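# Switch the deadbolt latch to its longer backset

## Task

Adjust the deadbolt latch to the longer of its two backset settings. Afterwards the latch must be resting on the bench, and neither gripper may be in contact with the latch or with any loose object that is itself in contact with the latch.

## Robot and tools

ROBOT. Two arms, left_arm and right_arm, each with a two-finger gripper and a wrist camera. The names are not sides of any image. The base of left_arm sits at (+0.016, +0.326, 0) m with quat_wxyz (+0.995, 0, 0, +0.104). The base of right_arm sits at (-0.006, -0.334, 0) m with quat_wxyz (+0.999, 0, 0, +0.037). Joint ranges in rad, base to hand: waist -2.618 to 3.054, shoulder 0.000 to 3.142, elbow 0.000 to 3.142, wrist pitch -1.571 to 1.571, wrist yaw -1.571 to 1.571, wrist roll -2.094 to 2.094. The elbow cannot quite straighten fully.

FRAME. All poses are in one scene frame. The origin is on the table top midway between the arms, +x points out across the table, +z points up, and left_arm is on the +y side. A gripper's fingers extend along its own +z axis and close along its own y axis. end_effector_position is the point between the finger pads, roughly 1 cm short of the fingertips.

ROW FORMAT. Every command row holds 16 numbers in one flat list covering both arms, even if only one moves: x, y, z, qw, qx, qy, qz, opening for left_arm, then the same eight for right_arm. x, y, z are an absolute target position in metres and the quaternion is an absolute target orientation, w first, both in the scene frame; they are poses, not offsets. Opening runs from -1 (closed) to +1 (fully open, 0.094 m). To keep an arm still, resend the exact pose and opening from the last result taken before it stopped. To keep an orientation, repeat the quaternion you commanded, not the slightly drifted one that was read back.

TOOLS.
execute_actions: argument actions is a list holding zero or one item, plus optional pictures (true/false). An empty list just reports the state and includes pictures. An action item is {"rows": [...], "steps": n}: 1 to 15 rows, n from 7 to 15 control steps of 1/30 s each (15 by default); each row is used for one step and the last row fills the remainder. A wait item is {"steps": n} with n up to 300, counted from the previous result, so time spent replying is included. A call is refused, and nothing is sent, if a target lies more than 0.6 m from that arm's last reported position along any axis of its gripper.
move: argument target is one 16-number row (absolute poses as above); speed in m/s, 0.002 to 0.5, default 0.25, with turning capped at twice that figure in rad/s. Both grippers travel straight lines that finish together, lasting 0.5 to 10 s; the opening is applied at the start. The path ignores obstacles and the other arm. Its result has a "move:" line naming the outcome (done, off_target, moving, held, fault) and active limits (paced = the sent pose was clipped; held = some steps were blocked, after which the arm may jump faster than asked), plus each gripper's distance from its target. If only one arm is named, the other finished normally.
wait: seconds, 0 to 10; sends nothing new.
zoom_image: camera (one of cam_head_left, cam_head_right, cam_high, cam_low, cam_left_wrist, cam_right_wrist) and region [x0, y0, x1, y1] in pixels of that camera's latest image, origin top-left, at most 504 by 504. Head, high and low cameras are 896x504; wrist cameras are 616x616.
show_instructions: no arguments; shows the reference image, a deadbolt latch manual explaining the backset settings.
read_manual: optional section, only "licences".
finished_scene: scene (integer); ends the current scene for good and has it judged, so call it only once the latch is set, lying on the bench, and both grippers are clear of it.

HOW MOTION BEHAVES. Each control step the commanded pose is limited to within 70 mm and 16 degrees of the measured one, then reached by damped inverse kinematics, favouring position over orientation. A far target therefore needs several actions; after an action ends the arm continues only to its last clipped pose. The result of execute_actions is taken 7 steps before the action finishes; those steps then run while the next reply is being written. A result with nothing pending shows a "Hand target" line per arm. Arms often stop a centimetre or more from the goal, usually too low, and the reported hand position can be off, more so at long reach. The simulation keeps running between calls.

RESULT LINES. The state line gives each gripper's position and quaternion. grip_measured is the finger opening on the command scale; the final Joint positions entry is the opening in metres. Readings may be off by about 1 mm. To hold something firmly, command about 0.03 below grip_measured; smaller margins hold more gently. Finger force tops out near 50 to 62 N per pad, weaker on parts under about 2 mm thick. "pose unreachable" means the clearance check altered or blocked that arm's command; HELD marks steps where a command was not passed on; FAULT means an arm was stopped. Joint torques are rough and offset. MOTOR HOT appears at 75 °C; at 90 °C the arm halts for 10 s, and at 100 °C it goes limp and falls.

CAMERAS. Calibration lines give intrinsics K, distortion D and T_world_to_cam, which maps scene-frame points into each camera's frame. Fixed cameras may be off by up to about 2.3 degrees and 9 mm; wrist camera poses follow from joint readings.

AVOID. Knocking or placing anything off the table, dropping or slamming objects, fast impacts, pressing far past a contact (a deeper target pushes harder), letting the arms collide, and long heavy holding that heats motors. Loose objects may occasionally be nudged by an outside push, so check the latch's state before finishing.

Each tool is called after "Call:" by a JSON object that holds its "api" and its "payload".

Reference images:

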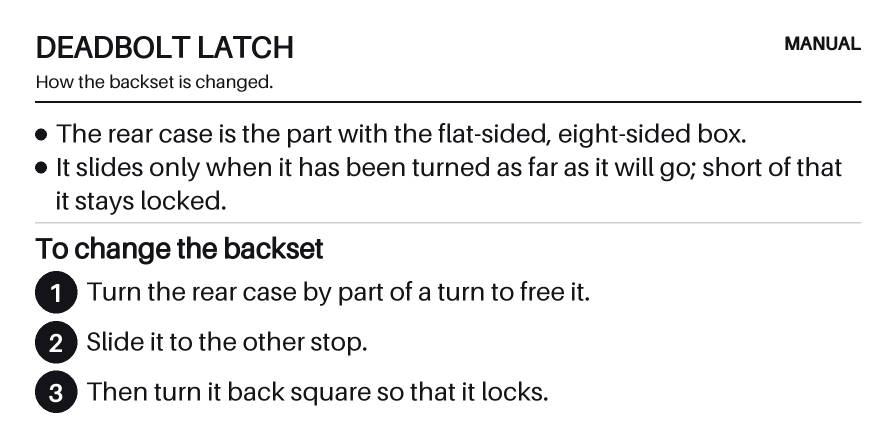

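## Session

I'll start by looking at the current state of the scene.

Call:
{"api": "execute_actions", "payload": {"actions": []}}

Scene clock: 0.00 s of 4900.00 s.
left_arm: end_effector_position=(+0.1294, +0.0555, +0.2961) grip_measured=+1.000 end_effector_quat_wxyz=(+0.283, -0.283, +0.805, -0.438) | right_arm: end_effector_position=(+0.5608, -0.0717, +0.2951) grip_measured=-0.998 end_effector_quat_wxyz=(+0.196, +0.478, +0.697, +0.497)
Joint positions: left_arm=[-1.854  1.026  1.113 -0.835 -0.836 -1.939  0.094] | right_arm=[ 0.302  2.118  2.11  -0.444 -0.197  1.701  0.   ]
Joint velocities: left_arm=[ 0.002 -0.002 -0.012  0.022  0.037 -0.022  0.   ] | right_arm=[ 0.007  0.007 -0.012  0.051 -0.022  0.037  0.001]
Joint torques (N m, as the arm reports them, + toward a larger angle): no reading
Hand target (left_arm): +0.131, +0.059, +0.297; +0.289, -0.282, +0.805, -0.435
Hand target (right_arm): +0.560, -0.073, +0.299; +0.199, +0.475, +0.698, +0.497

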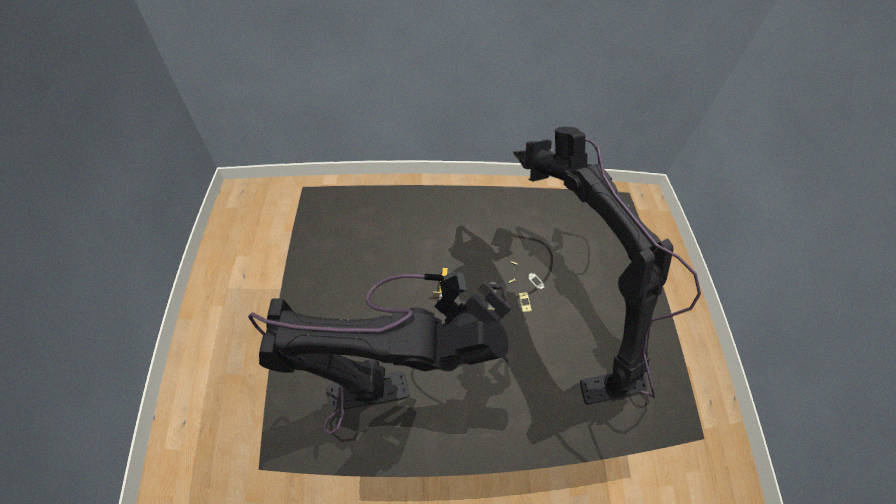

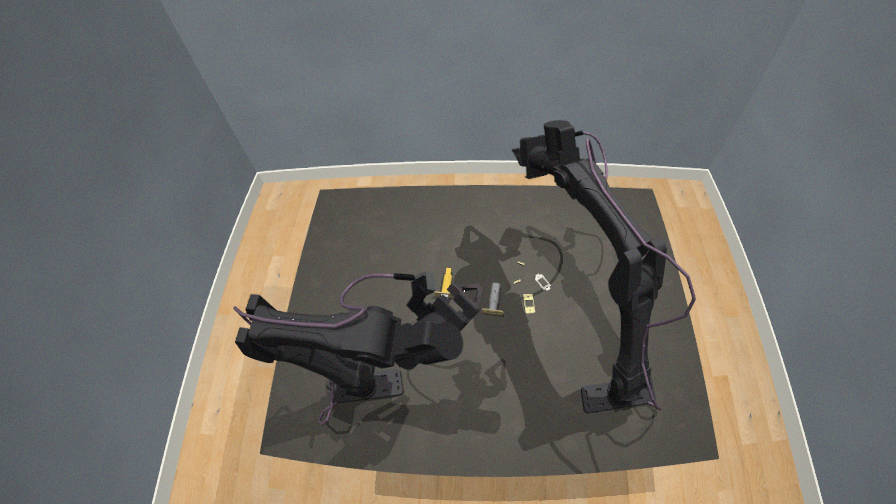

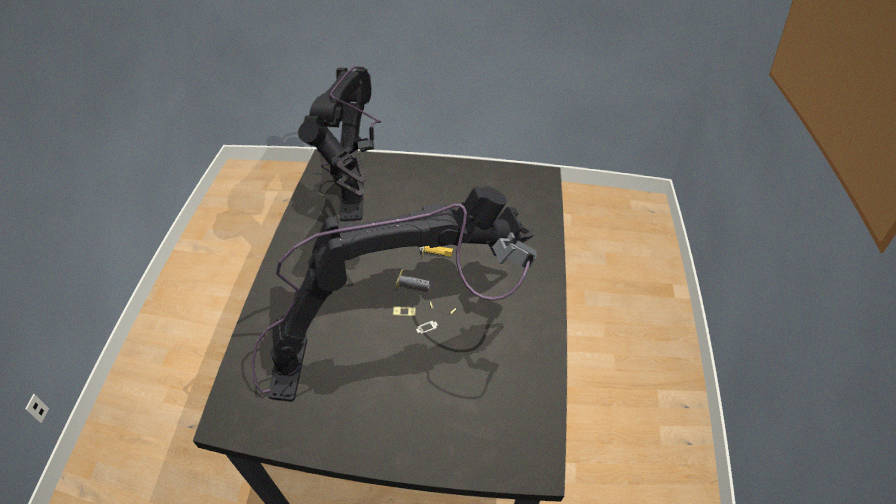

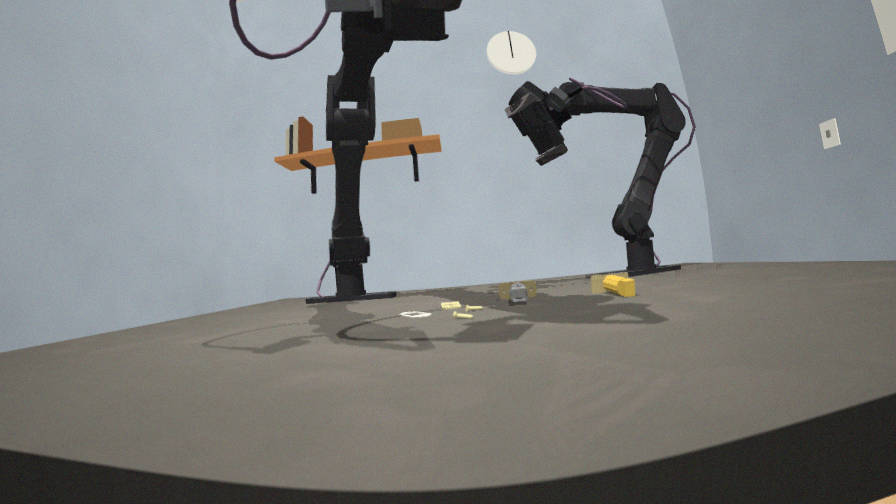

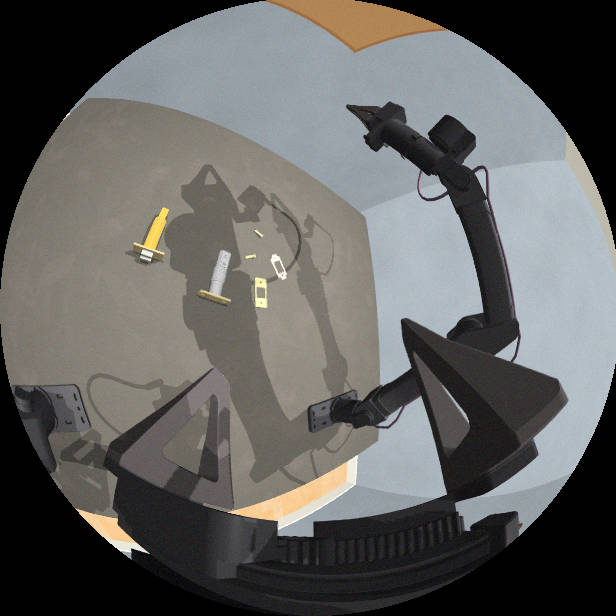

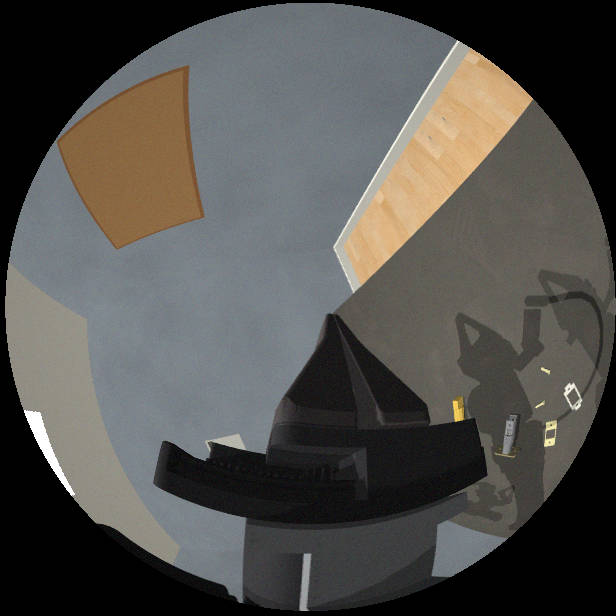

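Call:
{"api": "zoom_image", "payload": {"camera": "cam_head_right", "region": [400, 230, 600, 350]}}

Call:
{"api": "zoom_image", "payload": {"camera": "cam_high", "region": [350, 220, 500, 350]}}

Region (400, 230, 600, 350) of cam_head_right's 896x504 image, scaled by 2.520, with more detail than that image has; it fills the top 302 rows of this view, and the rest is white.

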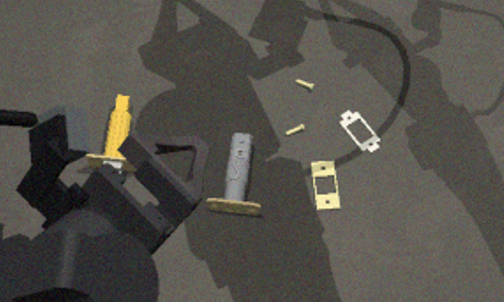

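Region (350, 220, 500, 350) of cam_high's 896x504 image, scaled by 3.360, with more detail than that image has; it fills the top 437 rows of this view, and the rest is white.

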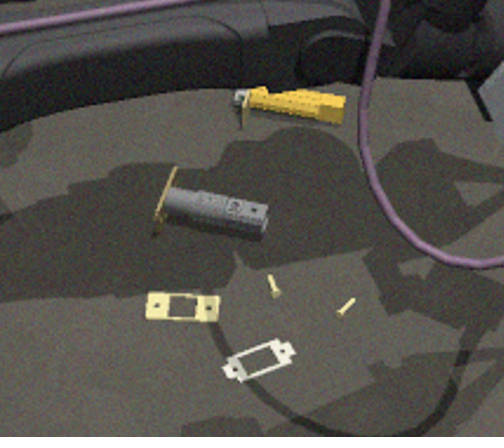

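Call:
{"api": "zoom_image", "payload": {"camera": "cam_low", "region": [470, 260, 670, 320]}}

Call:
{"api": "zoom_image", "payload": {"camera": "cam_left_wrist", "region": [110, 190, 310, 330]}}

Region (470, 260, 670, 320) of cam_low's 896x504 image, scaled by 2.520, with more detail than that image has; it fills the top 151 rows of this view, and the rest is white.

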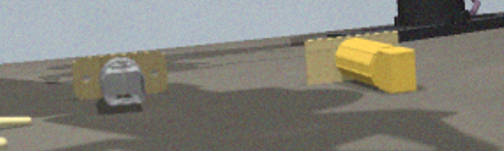

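Region (110, 190, 310, 330) of cam_left_wrist's 616x616 image, scaled by 2.520, with more detail than that image has; it fills the top 353 rows of this view, and the rest is white.

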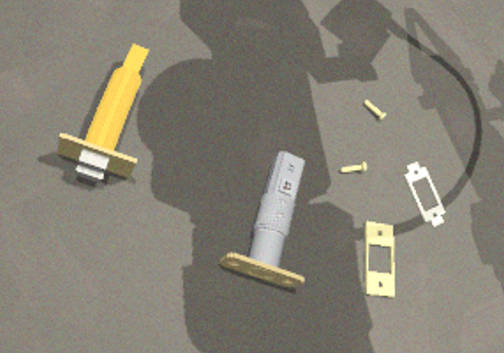

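Call:
{"api": "move", "payload": {"target": [0.24, -0.008, 0.14, 0, 0, 1, 0, 1, 0.30, -0.24, 0.30, 0, 0, 1, 0, 1], "speed": 0.25}}

Scene clock: 12.17 s of 4900.00 s.
left_arm: end_effector_position=(+0.2402, -0.0148, +0.1382) grip_measured=+1.000 end_effector_quat_wxyz=(+0.012, +0.003, +1.000, -0.008) | right_arm: end_effector_position=(+0.3024, -0.2356, +0.3019) grip_measured=+1.000 end_effector_quat_wxyz=(+0.180, +0.014, +0.981, +0.073)
Joint positions: left_arm=[-1.204  2.095  2.011 -1.46  -0.01  -0.989  0.094] | right_arm=[ 0.214  1.594  1.987 -1.575 -0.031  0.323  0.094]
Joint velocities: left_arm=[-0.012  0.017  0.007  0.022  0.037 -0.007  0.   ] | right_arm=[-0.007 -0.017  0.002 -0.007  0.037 -0.051  0.001]
Joint torques (N m, as the arm reports them, + toward a larger angle): left_arm=[  0.75 -11.45   9.24   0.23   0.02   0.08] | right_arm=[ 0.5  -7.05  5.26  1.2   0.08 -0.08]
Hand target (left_arm): +0.242, -0.013, +0.138; +0.006, +0.002, +1.000, -0.005
Hand target (right_arm): +0.297, -0.237, +0.299; +0.176, +0.008, +0.982, +0.066
Off the commanded pose (left_arm): 0.007 m, 2 deg.
Off the commanded pose (right_arm): 0.005 m, 22 deg; orientation clipped at the last step of the last action.
joint sent to its limit (right arm) — the command would take joint 4 (wrist pitch) past its lower limit, so that joint was sent only as far as its limit.
Kept back: nothing.
After step 90, 5.13 s passed at rest.
move: off_target (right_arm); limits=paced
camera_calibration (this result's frames):
cam_left_wrist: T_world_to_cam=[[-0.348436, -0.937151, 0.0184673, 0.0653226], [-0.797667, 0.306807, 0.519228, 0.152684], [-0.492261, 0.166187, -0.854436, 0.335918], [0, 0, 0, 1]] pos_world=[0.309911, -0.0414523, 0.206536]
cam_right_wrist: T_world_to_cam=[[0.213154, -0.972071, -0.0982029, -0.252796], [-0.926781, -0.232986, 0.29461, 0.154915], [-0.309261, 0.0282153, -0.950558, 0.506936], [0, 0, 0, 1]] pos_world=[0.354233, -0.223946, 0.411408]

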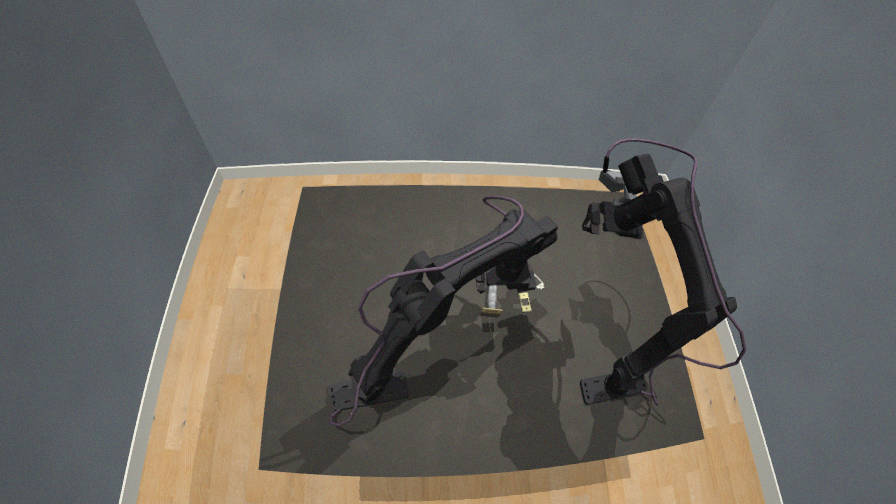

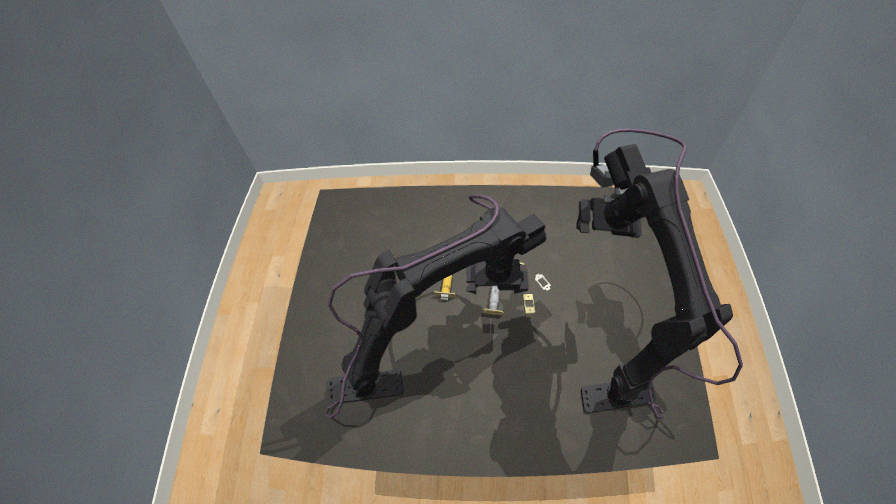

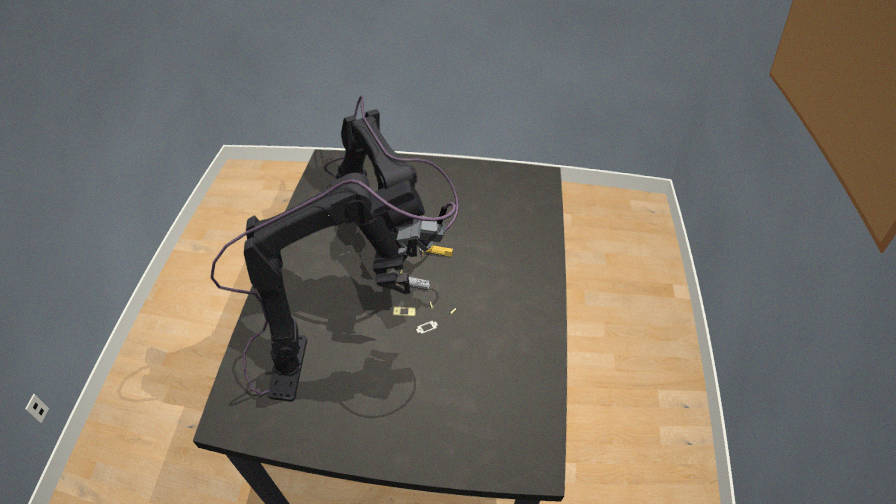

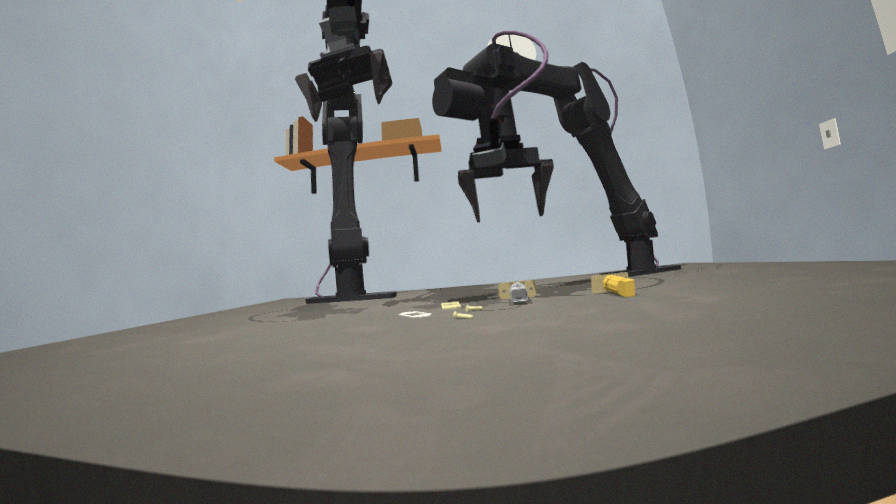

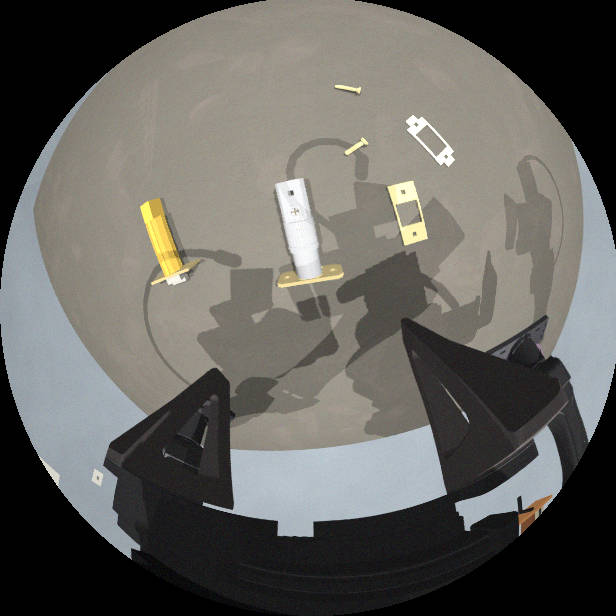

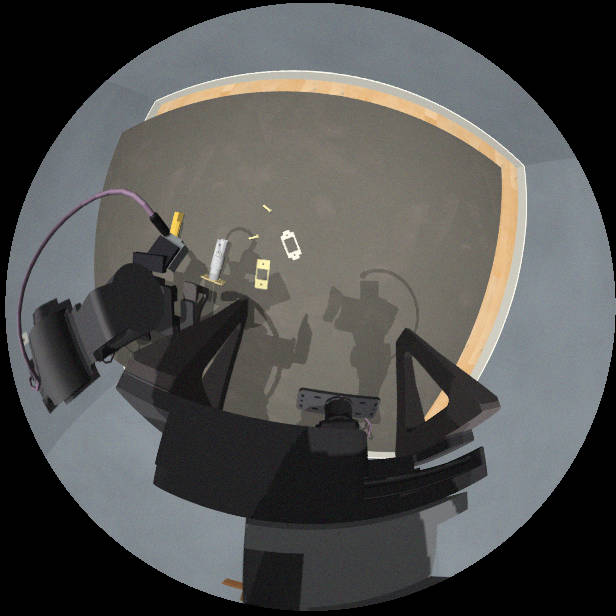

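Call:
{"api": "zoom_image", "payload": {"camera": "cam_left_wrist", "region": [230, 160, 390, 320]}}

Region (230, 160, 390, 320) of cam_left_wrist's 616x616 image, scaled by 3.150, with more detail than that image has.

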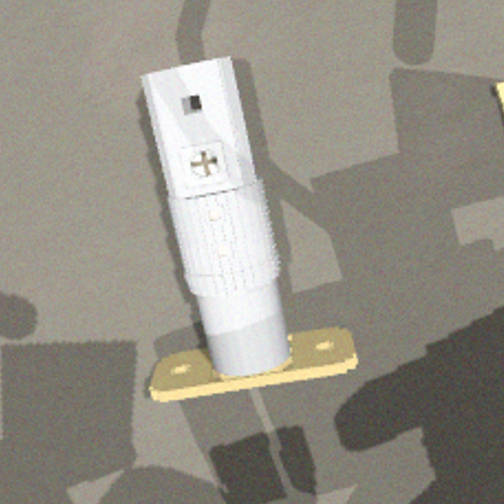

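Call:
{"api": "move", "payload": {"target": [0.2313, -0.0193, 0.06, 0, 0.0898, 0.996, 0, 1, 0.25, -0.22, 0.16, 0, 0, 1, 0, 1], "speed": 0.15}}

Scene clock: 18.17 s of 4900.00 s.
left_arm: end_effector_position=(+0.2364, -0.0169, +0.0685) grip_measured=+1.000 end_effector_quat_wxyz=(+0.006, +0.080, +0.997, -0.002) | right_arm: end_effector_position=(+0.2503, -0.2207, +0.1673) grip_measured=+1.000 end_effector_quat_wxyz=(+0.003, +0.003, +1.000, +0.006)
Joint positions: left_arm=[-1.213  2.106  1.751 -1.207 -0.007 -0.844  0.094] | right_arm=[ 0.333  1.6    1.492 -1.452 -0.008  0.411  0.094]
Joint velocities: left_arm=[-0.002 -0.002 -0.022 -0.022 -0.007 -0.037  0.   ] | right_arm=[-0.002  0.007 -0.017  0.066 -0.037 -0.095 -0.   ]
Joint torques (N m, as the arm reports them, + toward a larger angle): left_arm=[ -0.81 -11.21   6.38   0.51   0.04   0.1 ] | right_arm=[ 0.5  -5.99  6.21  0.61  0.1   0.03]
Hand target (left_arm): +0.232, -0.020, +0.060; -0.001, +0.090, +0.996, -0.000
Hand target (right_arm): +0.250, -0.220, +0.161; -0.001, +0.003, +1.000, -0.000
Off the commanded pose (left_arm): 0.010 m, 1 deg.
Off the commanded pose (right_arm): 0.007 m, 1 deg.
Kept back: nothing.
After step 90, 1.23 s passed at rest.
move: done
camera_calibration (this result's frames):
cam_left_wrist: T_world_to_cam=[[-0.488069, -0.872756, 0.00927592, 0.0980353], [-0.736168, 0.417348, 0.532801, 0.172856], [-0.468876, 0.253215, -0.84619, 0.27026], [0, 0, 0, 1]] pos_world=[0.301817, -0.0550141, 0.135684]
cam_right_wrist: T_world_to_cam=[[0.212751, -0.976159, -0.0430175, -0.250453], [-0.755423, -0.192247, 0.6264, 0.0604342], [-0.619736, -0.100771, -0.778314, 0.38284], [0, 0, 0, 1]] pos_world=[0.336198, -0.194284, 0.24934]

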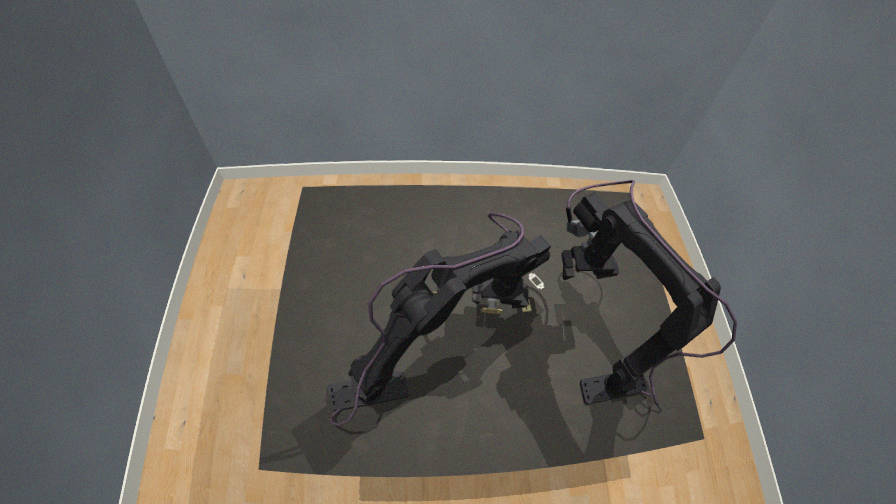

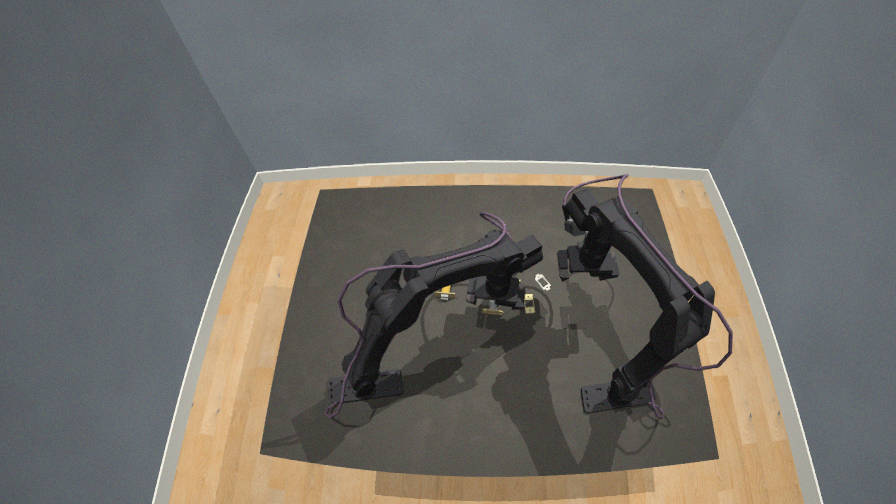

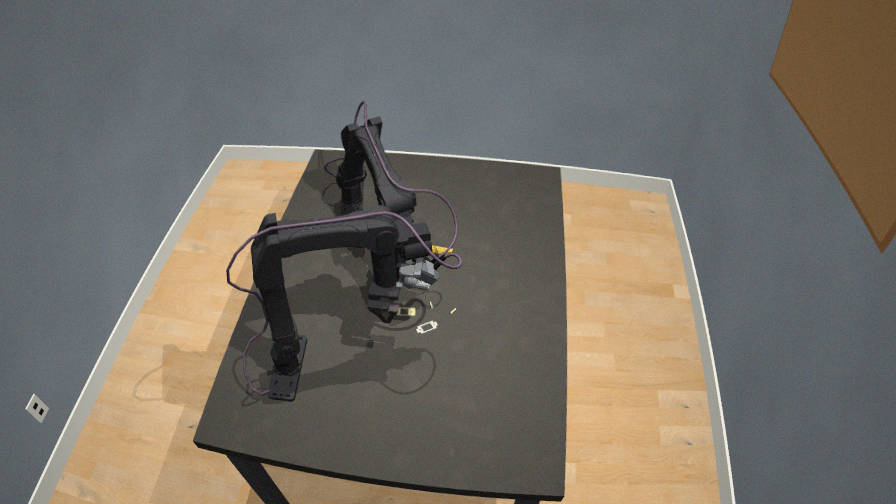

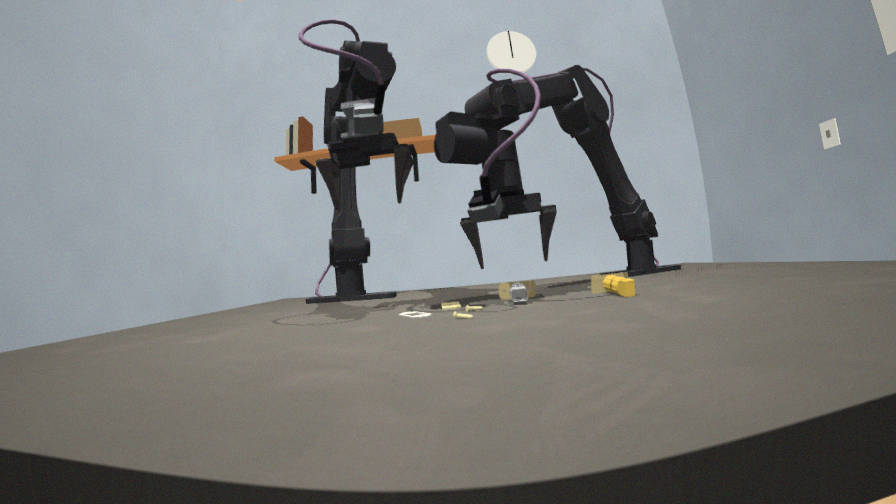

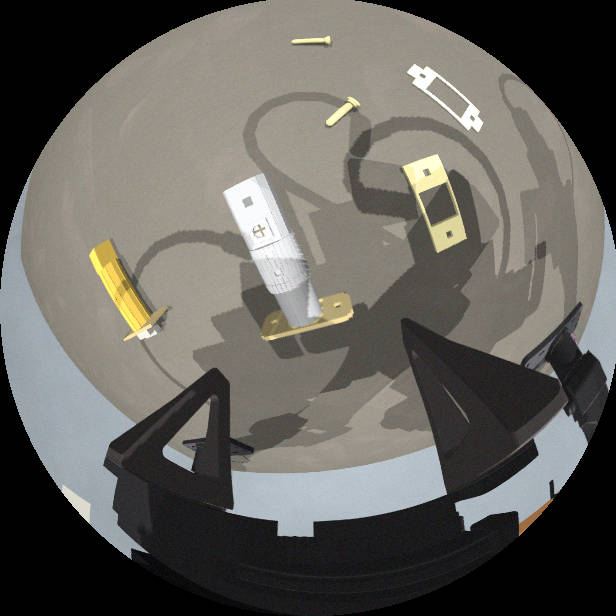

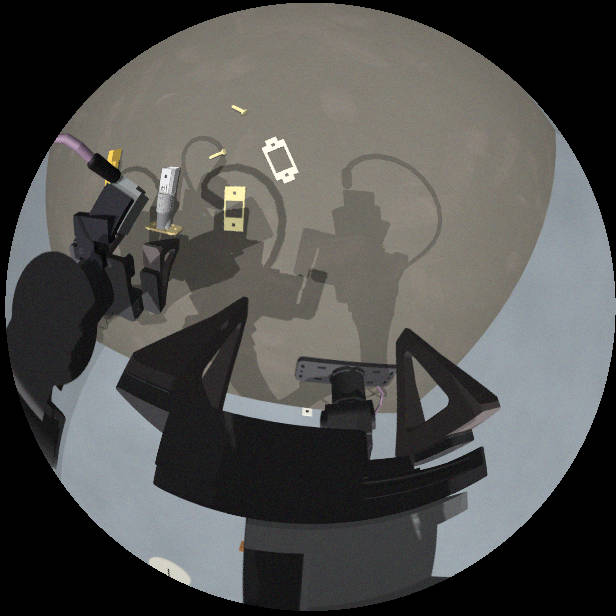

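Call:
{"api": "zoom_image", "payload": {"camera": "cam_low", "region": [440, 180, 600, 320]}}

Region (440, 180, 600, 320) of cam_low's 896x504 image, scaled by 3.150, with more detail than that image has; it fills the top 441 rows of this view, and the rest is white.

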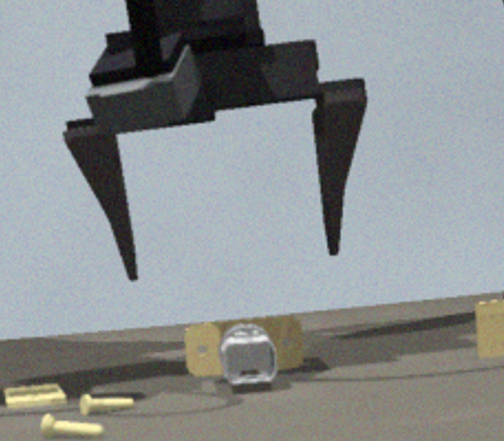

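Call:
{"api": "zoom_image", "payload": {"camera": "cam_left_wrist", "region": [200, 160, 400, 360]}}

Region (200, 160, 400, 360) of cam_left_wrist's 616x616 image, scaled by 2.520, with more detail than that image has.

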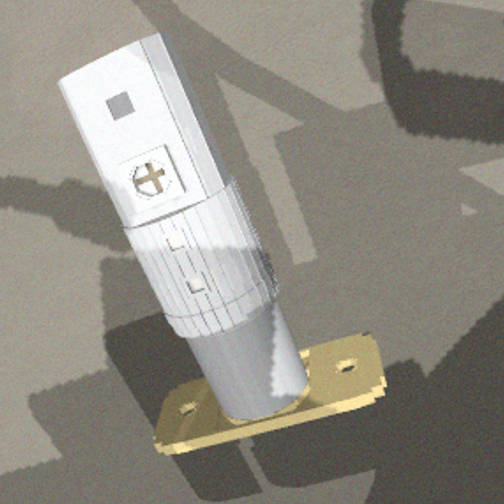

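Call:
{"api": "move", "payload": {"target": [0.230, -0.013, 0.018, 0, 0.0898, 0.996, 0, 1, 0.25, -0.22, 0.16, 0, 0, 1, 0, 1], "speed": 0.08}}

Scene clock: 22.03 s of 4900.00 s.
left_arm: end_effector_position=(+0.2334, -0.0123, +0.0261) grip_measured=+1.000 end_effector_quat_wxyz=(+0.005, +0.084, +0.996, -0.002) | right_arm: end_effector_position=(+0.2518, -0.2200, +0.1673) grip_measured=+1.000 end_effector_quat_wxyz=(+0.006, +0.003, +1.000, +0.007)
Joint positions: left_arm=[-1.213  2.118  1.599 -1.042 -0.007 -0.837  0.094] | right_arm=[ 0.333  1.6    1.492 -1.446 -0.008  0.412  0.094]
Joint velocities: left_arm=[ 0.002 -0.007 -0.002  0.066  0.007 -0.022  0.   ] | right_arm=[-0.002 -0.012  0.007  0.095  0.037  0.081 -0.001]
Joint torques (N m, as the arm reports them, + toward a larger angle): left_arm=[ -0.34 -11.14   6.23   0.51   0.05   0.09] | right_arm=[ 0.58 -5.97  5.89  0.58  0.11 -0.02]
Hand target (left_arm): +0.230, -0.014, +0.018; -0.000, +0.090, +0.996, -0.000
Hand target (right_arm): +0.250, -0.220, +0.160; -0.000, +0.000, +1.000, -0.000
Off the commanded pose (left_arm): 0.009 m, 1 deg.
Off the commanded pose (right_arm): 0.007 m, 1 deg.
Kept back: nothing.
move: done
camera_calibration (this result's frames):
cam_left_wrist: T_world_to_cam=[[-0.493717, -0.869576, 0.00902137, 0.102381], [-0.733353, 0.421905, 0.533094, 0.190756], [-0.467372, 0.256582, -0.846008, 0.231548], [0, 0, 0, 1]] pos_world=[0.298658, -0.0508634, 0.0932765]
cam_right_wrist: T_world_to_cam=[[0.212266, -0.976209, -0.0442604, -0.249827], [-0.759281, -0.193271, 0.621401, 0.0632451], [-0.615171, -0.0982964, -0.782242, 0.38389], [0, 0, 0, 1]] pos_world=[0.337209, -0.193925, 0.249937]

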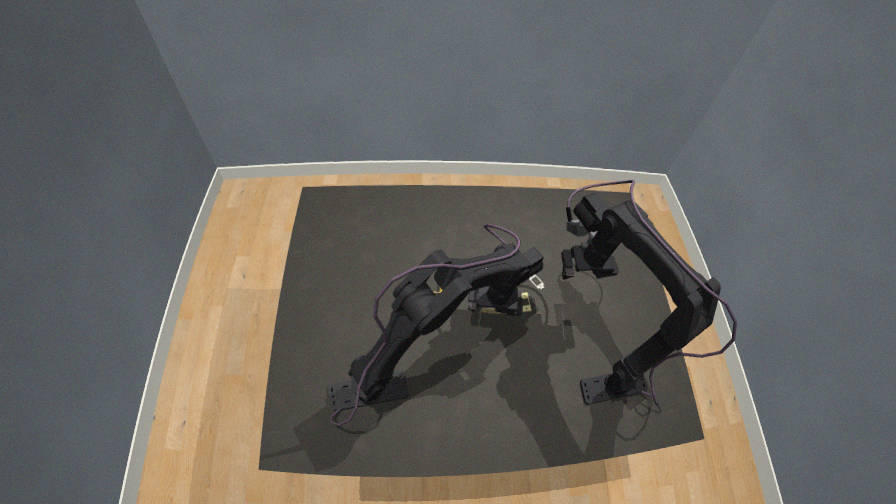

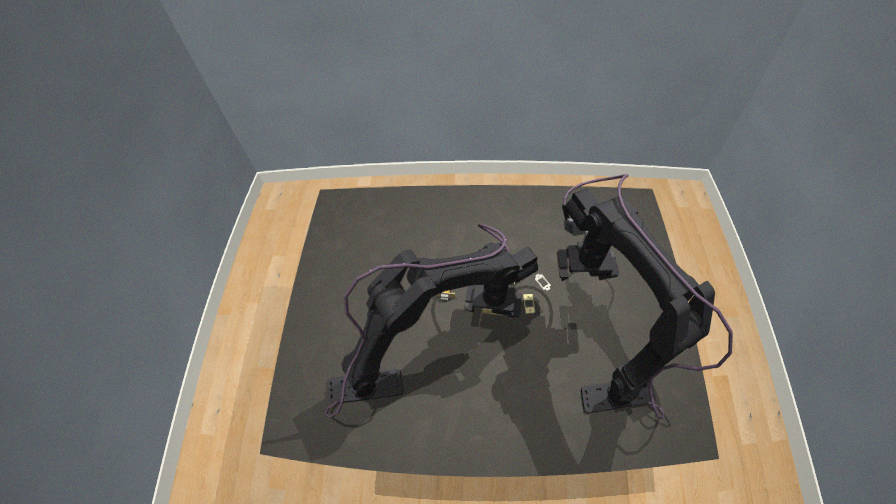

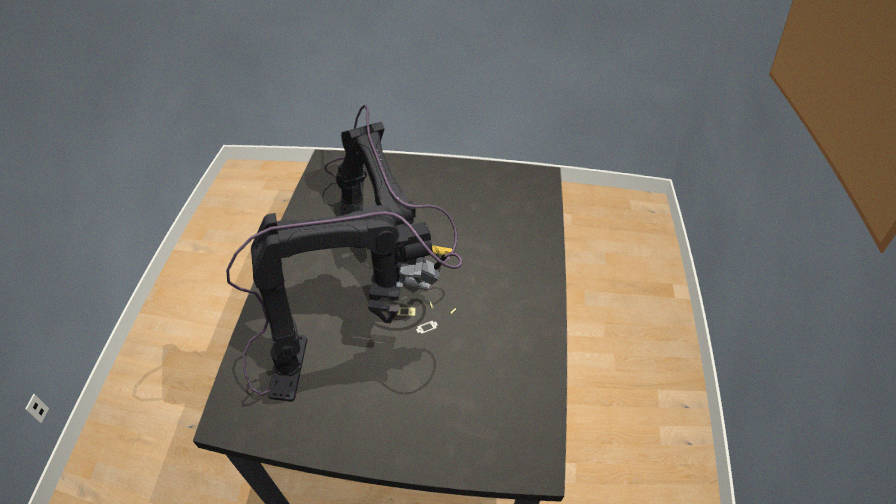

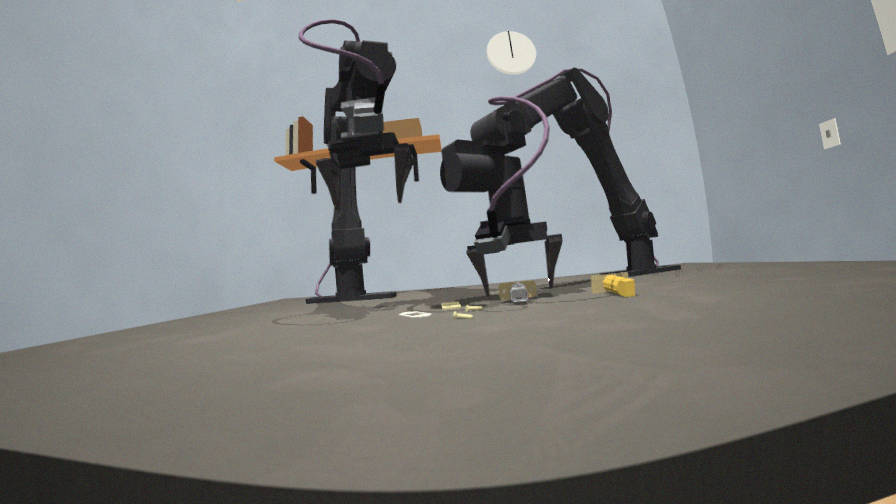

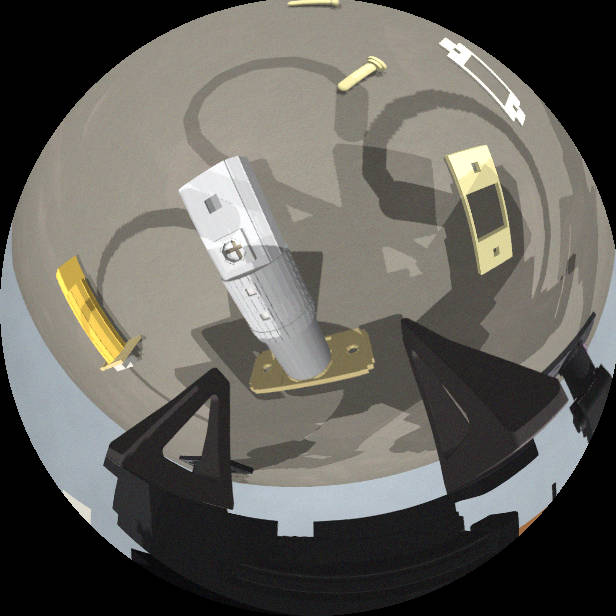

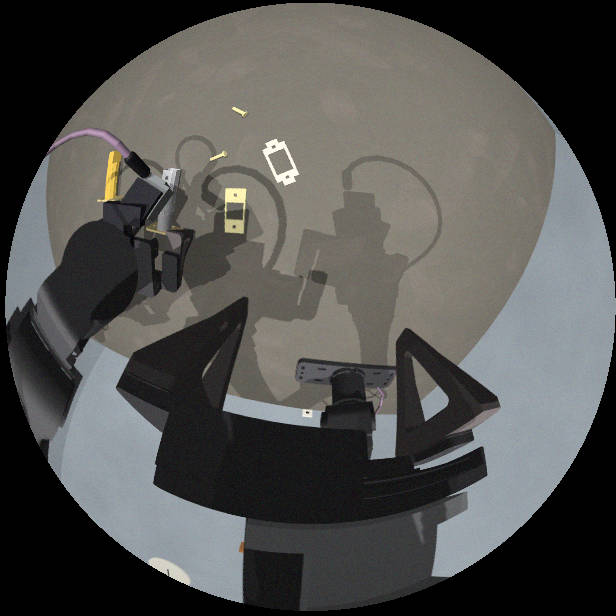

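Call:
{"api": "zoom_image", "payload": {"camera": "cam_low", "region": [450, 220, 590, 320]}}

Region (450, 220, 590, 320) of cam_low's 896x504 image, scaled by 3.600, with more detail than that image has; it fills the top 360 rows of this view, and the rest is white.

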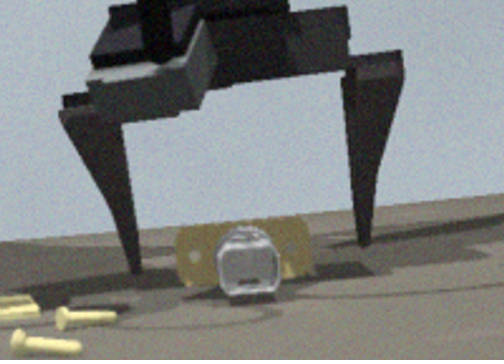

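Call:
{"api": "move", "payload": {"target": [0.230, -0.013, 0.008, 0, 0.0898, 0.996, 0, 1, 0.25, -0.22, 0.16, 0, 0, 1, 0, 1], "speed": 0.05}}

Scene clock: 38.17 s of 4900.00 s.
left_arm: end_effector_position=(+0.2336, -0.0126, +0.0203) grip_measured=+1.000 end_effector_quat_wxyz=(+0.008, +0.084, +0.996, -0.005) | right_arm: end_effector_position=(+0.2518, -0.2200, +0.1673) grip_measured=+1.000 end_effector_quat_wxyz=(+0.006, +0.003, +1.000, +0.007)
Joint positions: left_arm=[-1.213  2.118  1.574 -1.009 -0.007 -0.837  0.094] | right_arm=[ 0.333  1.6    1.492 -1.446 -0.008  0.412  0.094]
Joint velocities: left_arm=[ 0.002  0.002 -0.012  0.051  0.007 -0.037  0.   ] | right_arm=[ 0.002 -0.027 -0.007  0.066 -0.081 -0.066 -0.   ]
Joint torques (N m, as the arm reports them, + toward a larger angle): left_arm=[ -0.34 -10.38   6.04   0.53   0.04   0.07] | right_arm=[ 0.56 -5.96  5.89  0.6   0.1  -0.01]
Hand target (left_arm): +0.230, -0.013, +0.008; -0.000, +0.090, +0.996, -0.000
Hand target (right_arm): +0.250, -0.220, +0.160; -0.000, +0.000, +1.000, -0.000
Off the commanded pose (left_arm): 0.013 m, 1 deg.
Off the commanded pose (right_arm): 0.007 m, 1 deg.
Kept back: nothing.
After step 90, 12.43 s passed at rest.
move: off_target (left_arm)
camera_calibration (this result's frames):
cam_left_wrist: T_world_to_cam=[[-0.493766, -0.869498, 0.0129594, 0.102218], [-0.735738, 0.425659, 0.526787, 0.194857], [-0.463556, 0.250575, -0.849899, 0.22584], [0, 0, 0, 1]] pos_world=[0.298525, -0.0506536, 0.0879685]
cam_right_wrist: T_world_to_cam=[[0.212266, -0.976209, -0.0442604, -0.249827], [-0.759281, -0.193271, 0.621401, 0.0632451], [-0.615171, -0.0982964, -0.782242, 0.38389], [0, 0, 0, 1]] pos_world=[0.337209, -0.193925, 0.249937]

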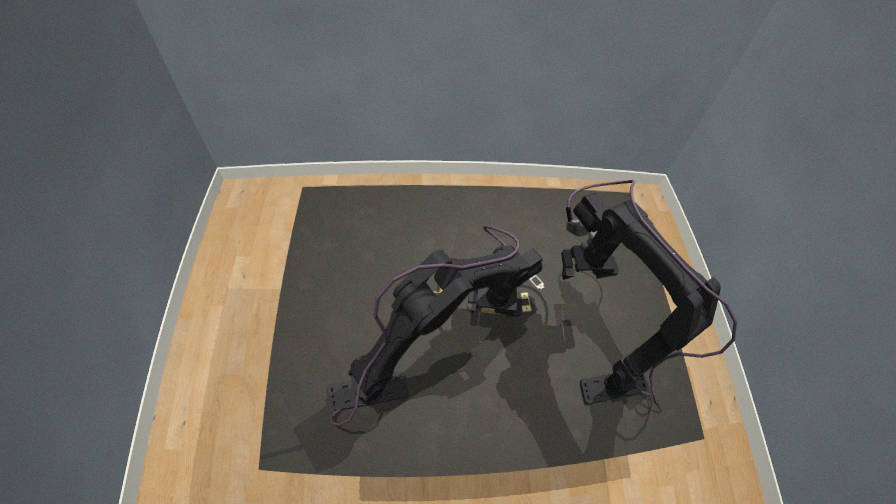

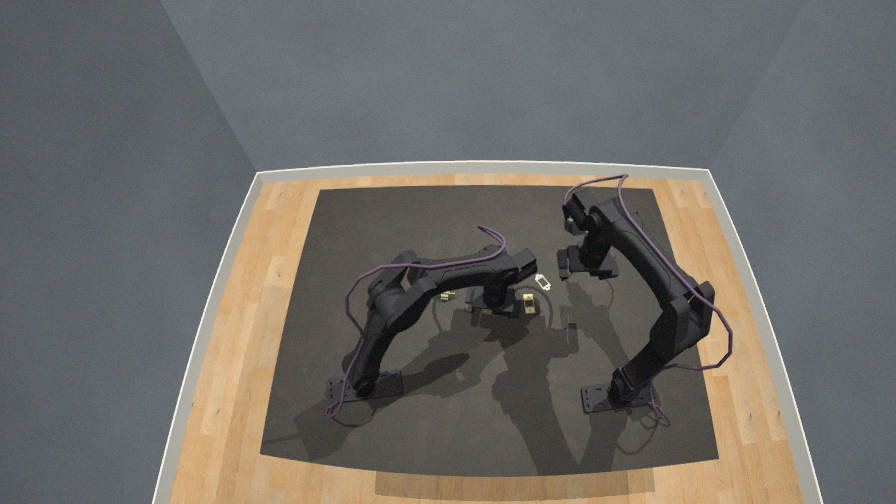

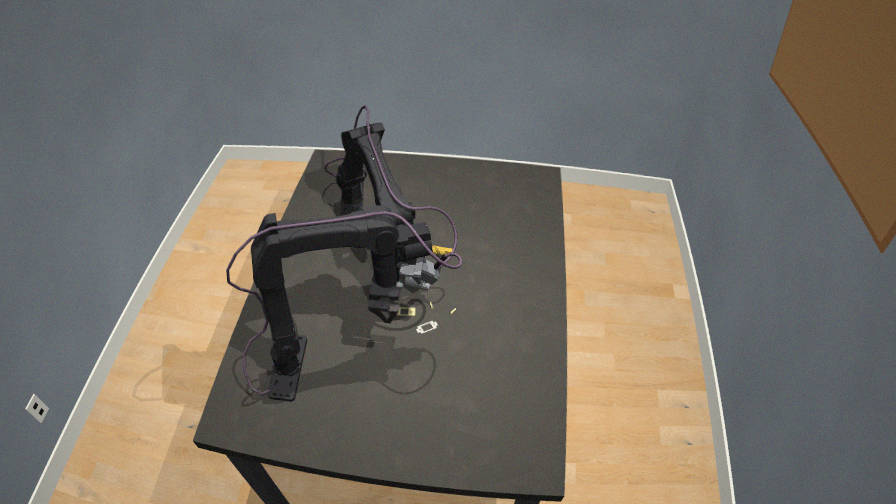

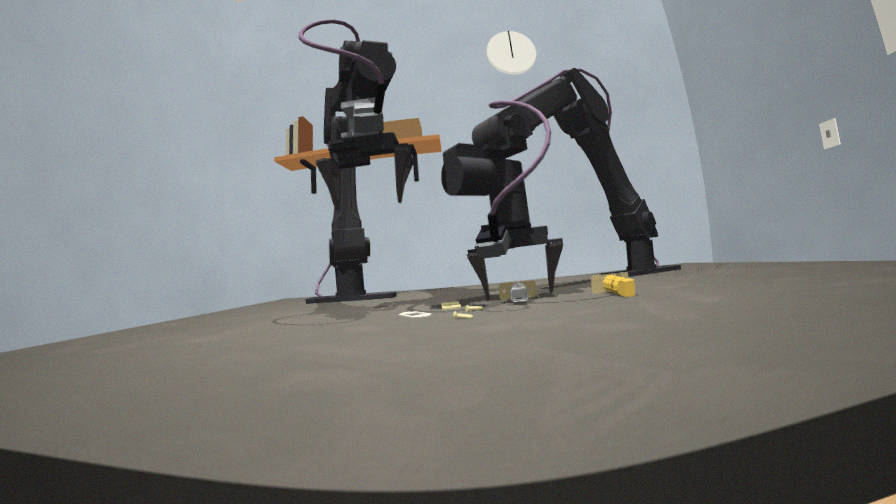

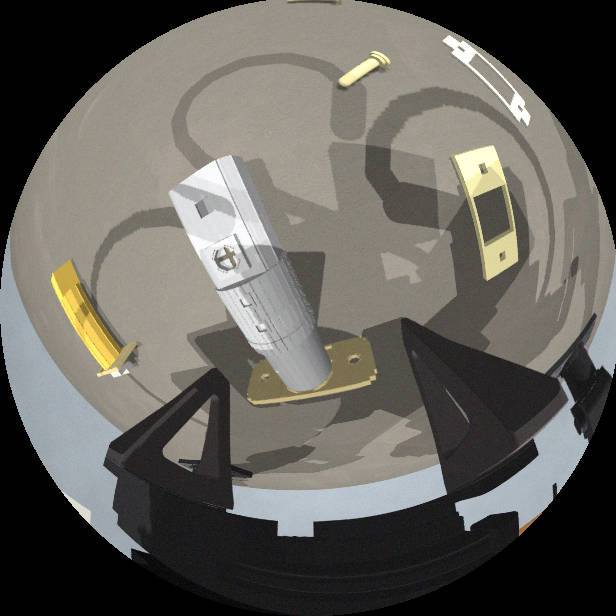

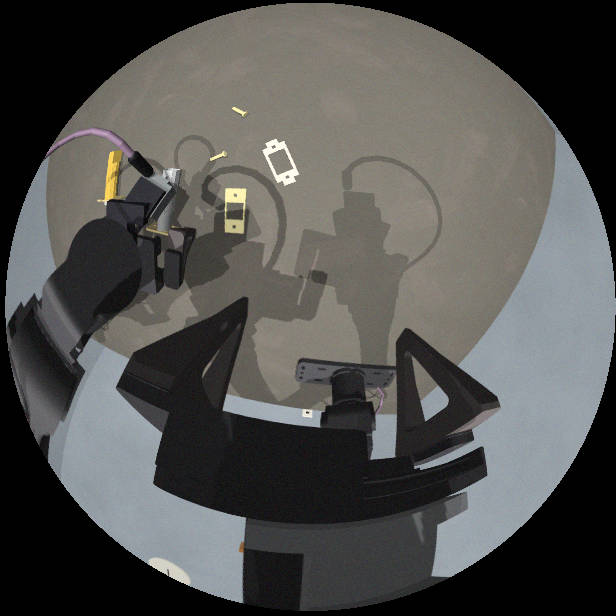

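Call:
{"api": "zoom_image", "payload": {"camera": "cam_low", "region": [450, 220, 590, 320]}}

Region (450, 220, 590, 320) of cam_low's 896x504 image, scaled by 3.600, with more detail than that image has; it fills the top 360 rows of this view, and the rest is white.

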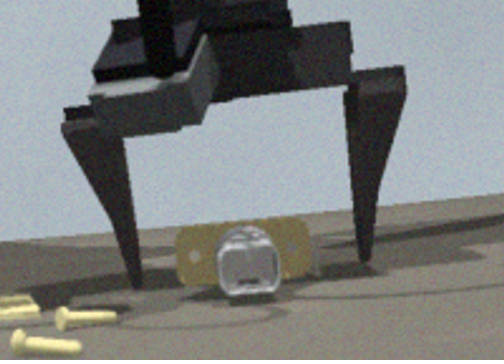

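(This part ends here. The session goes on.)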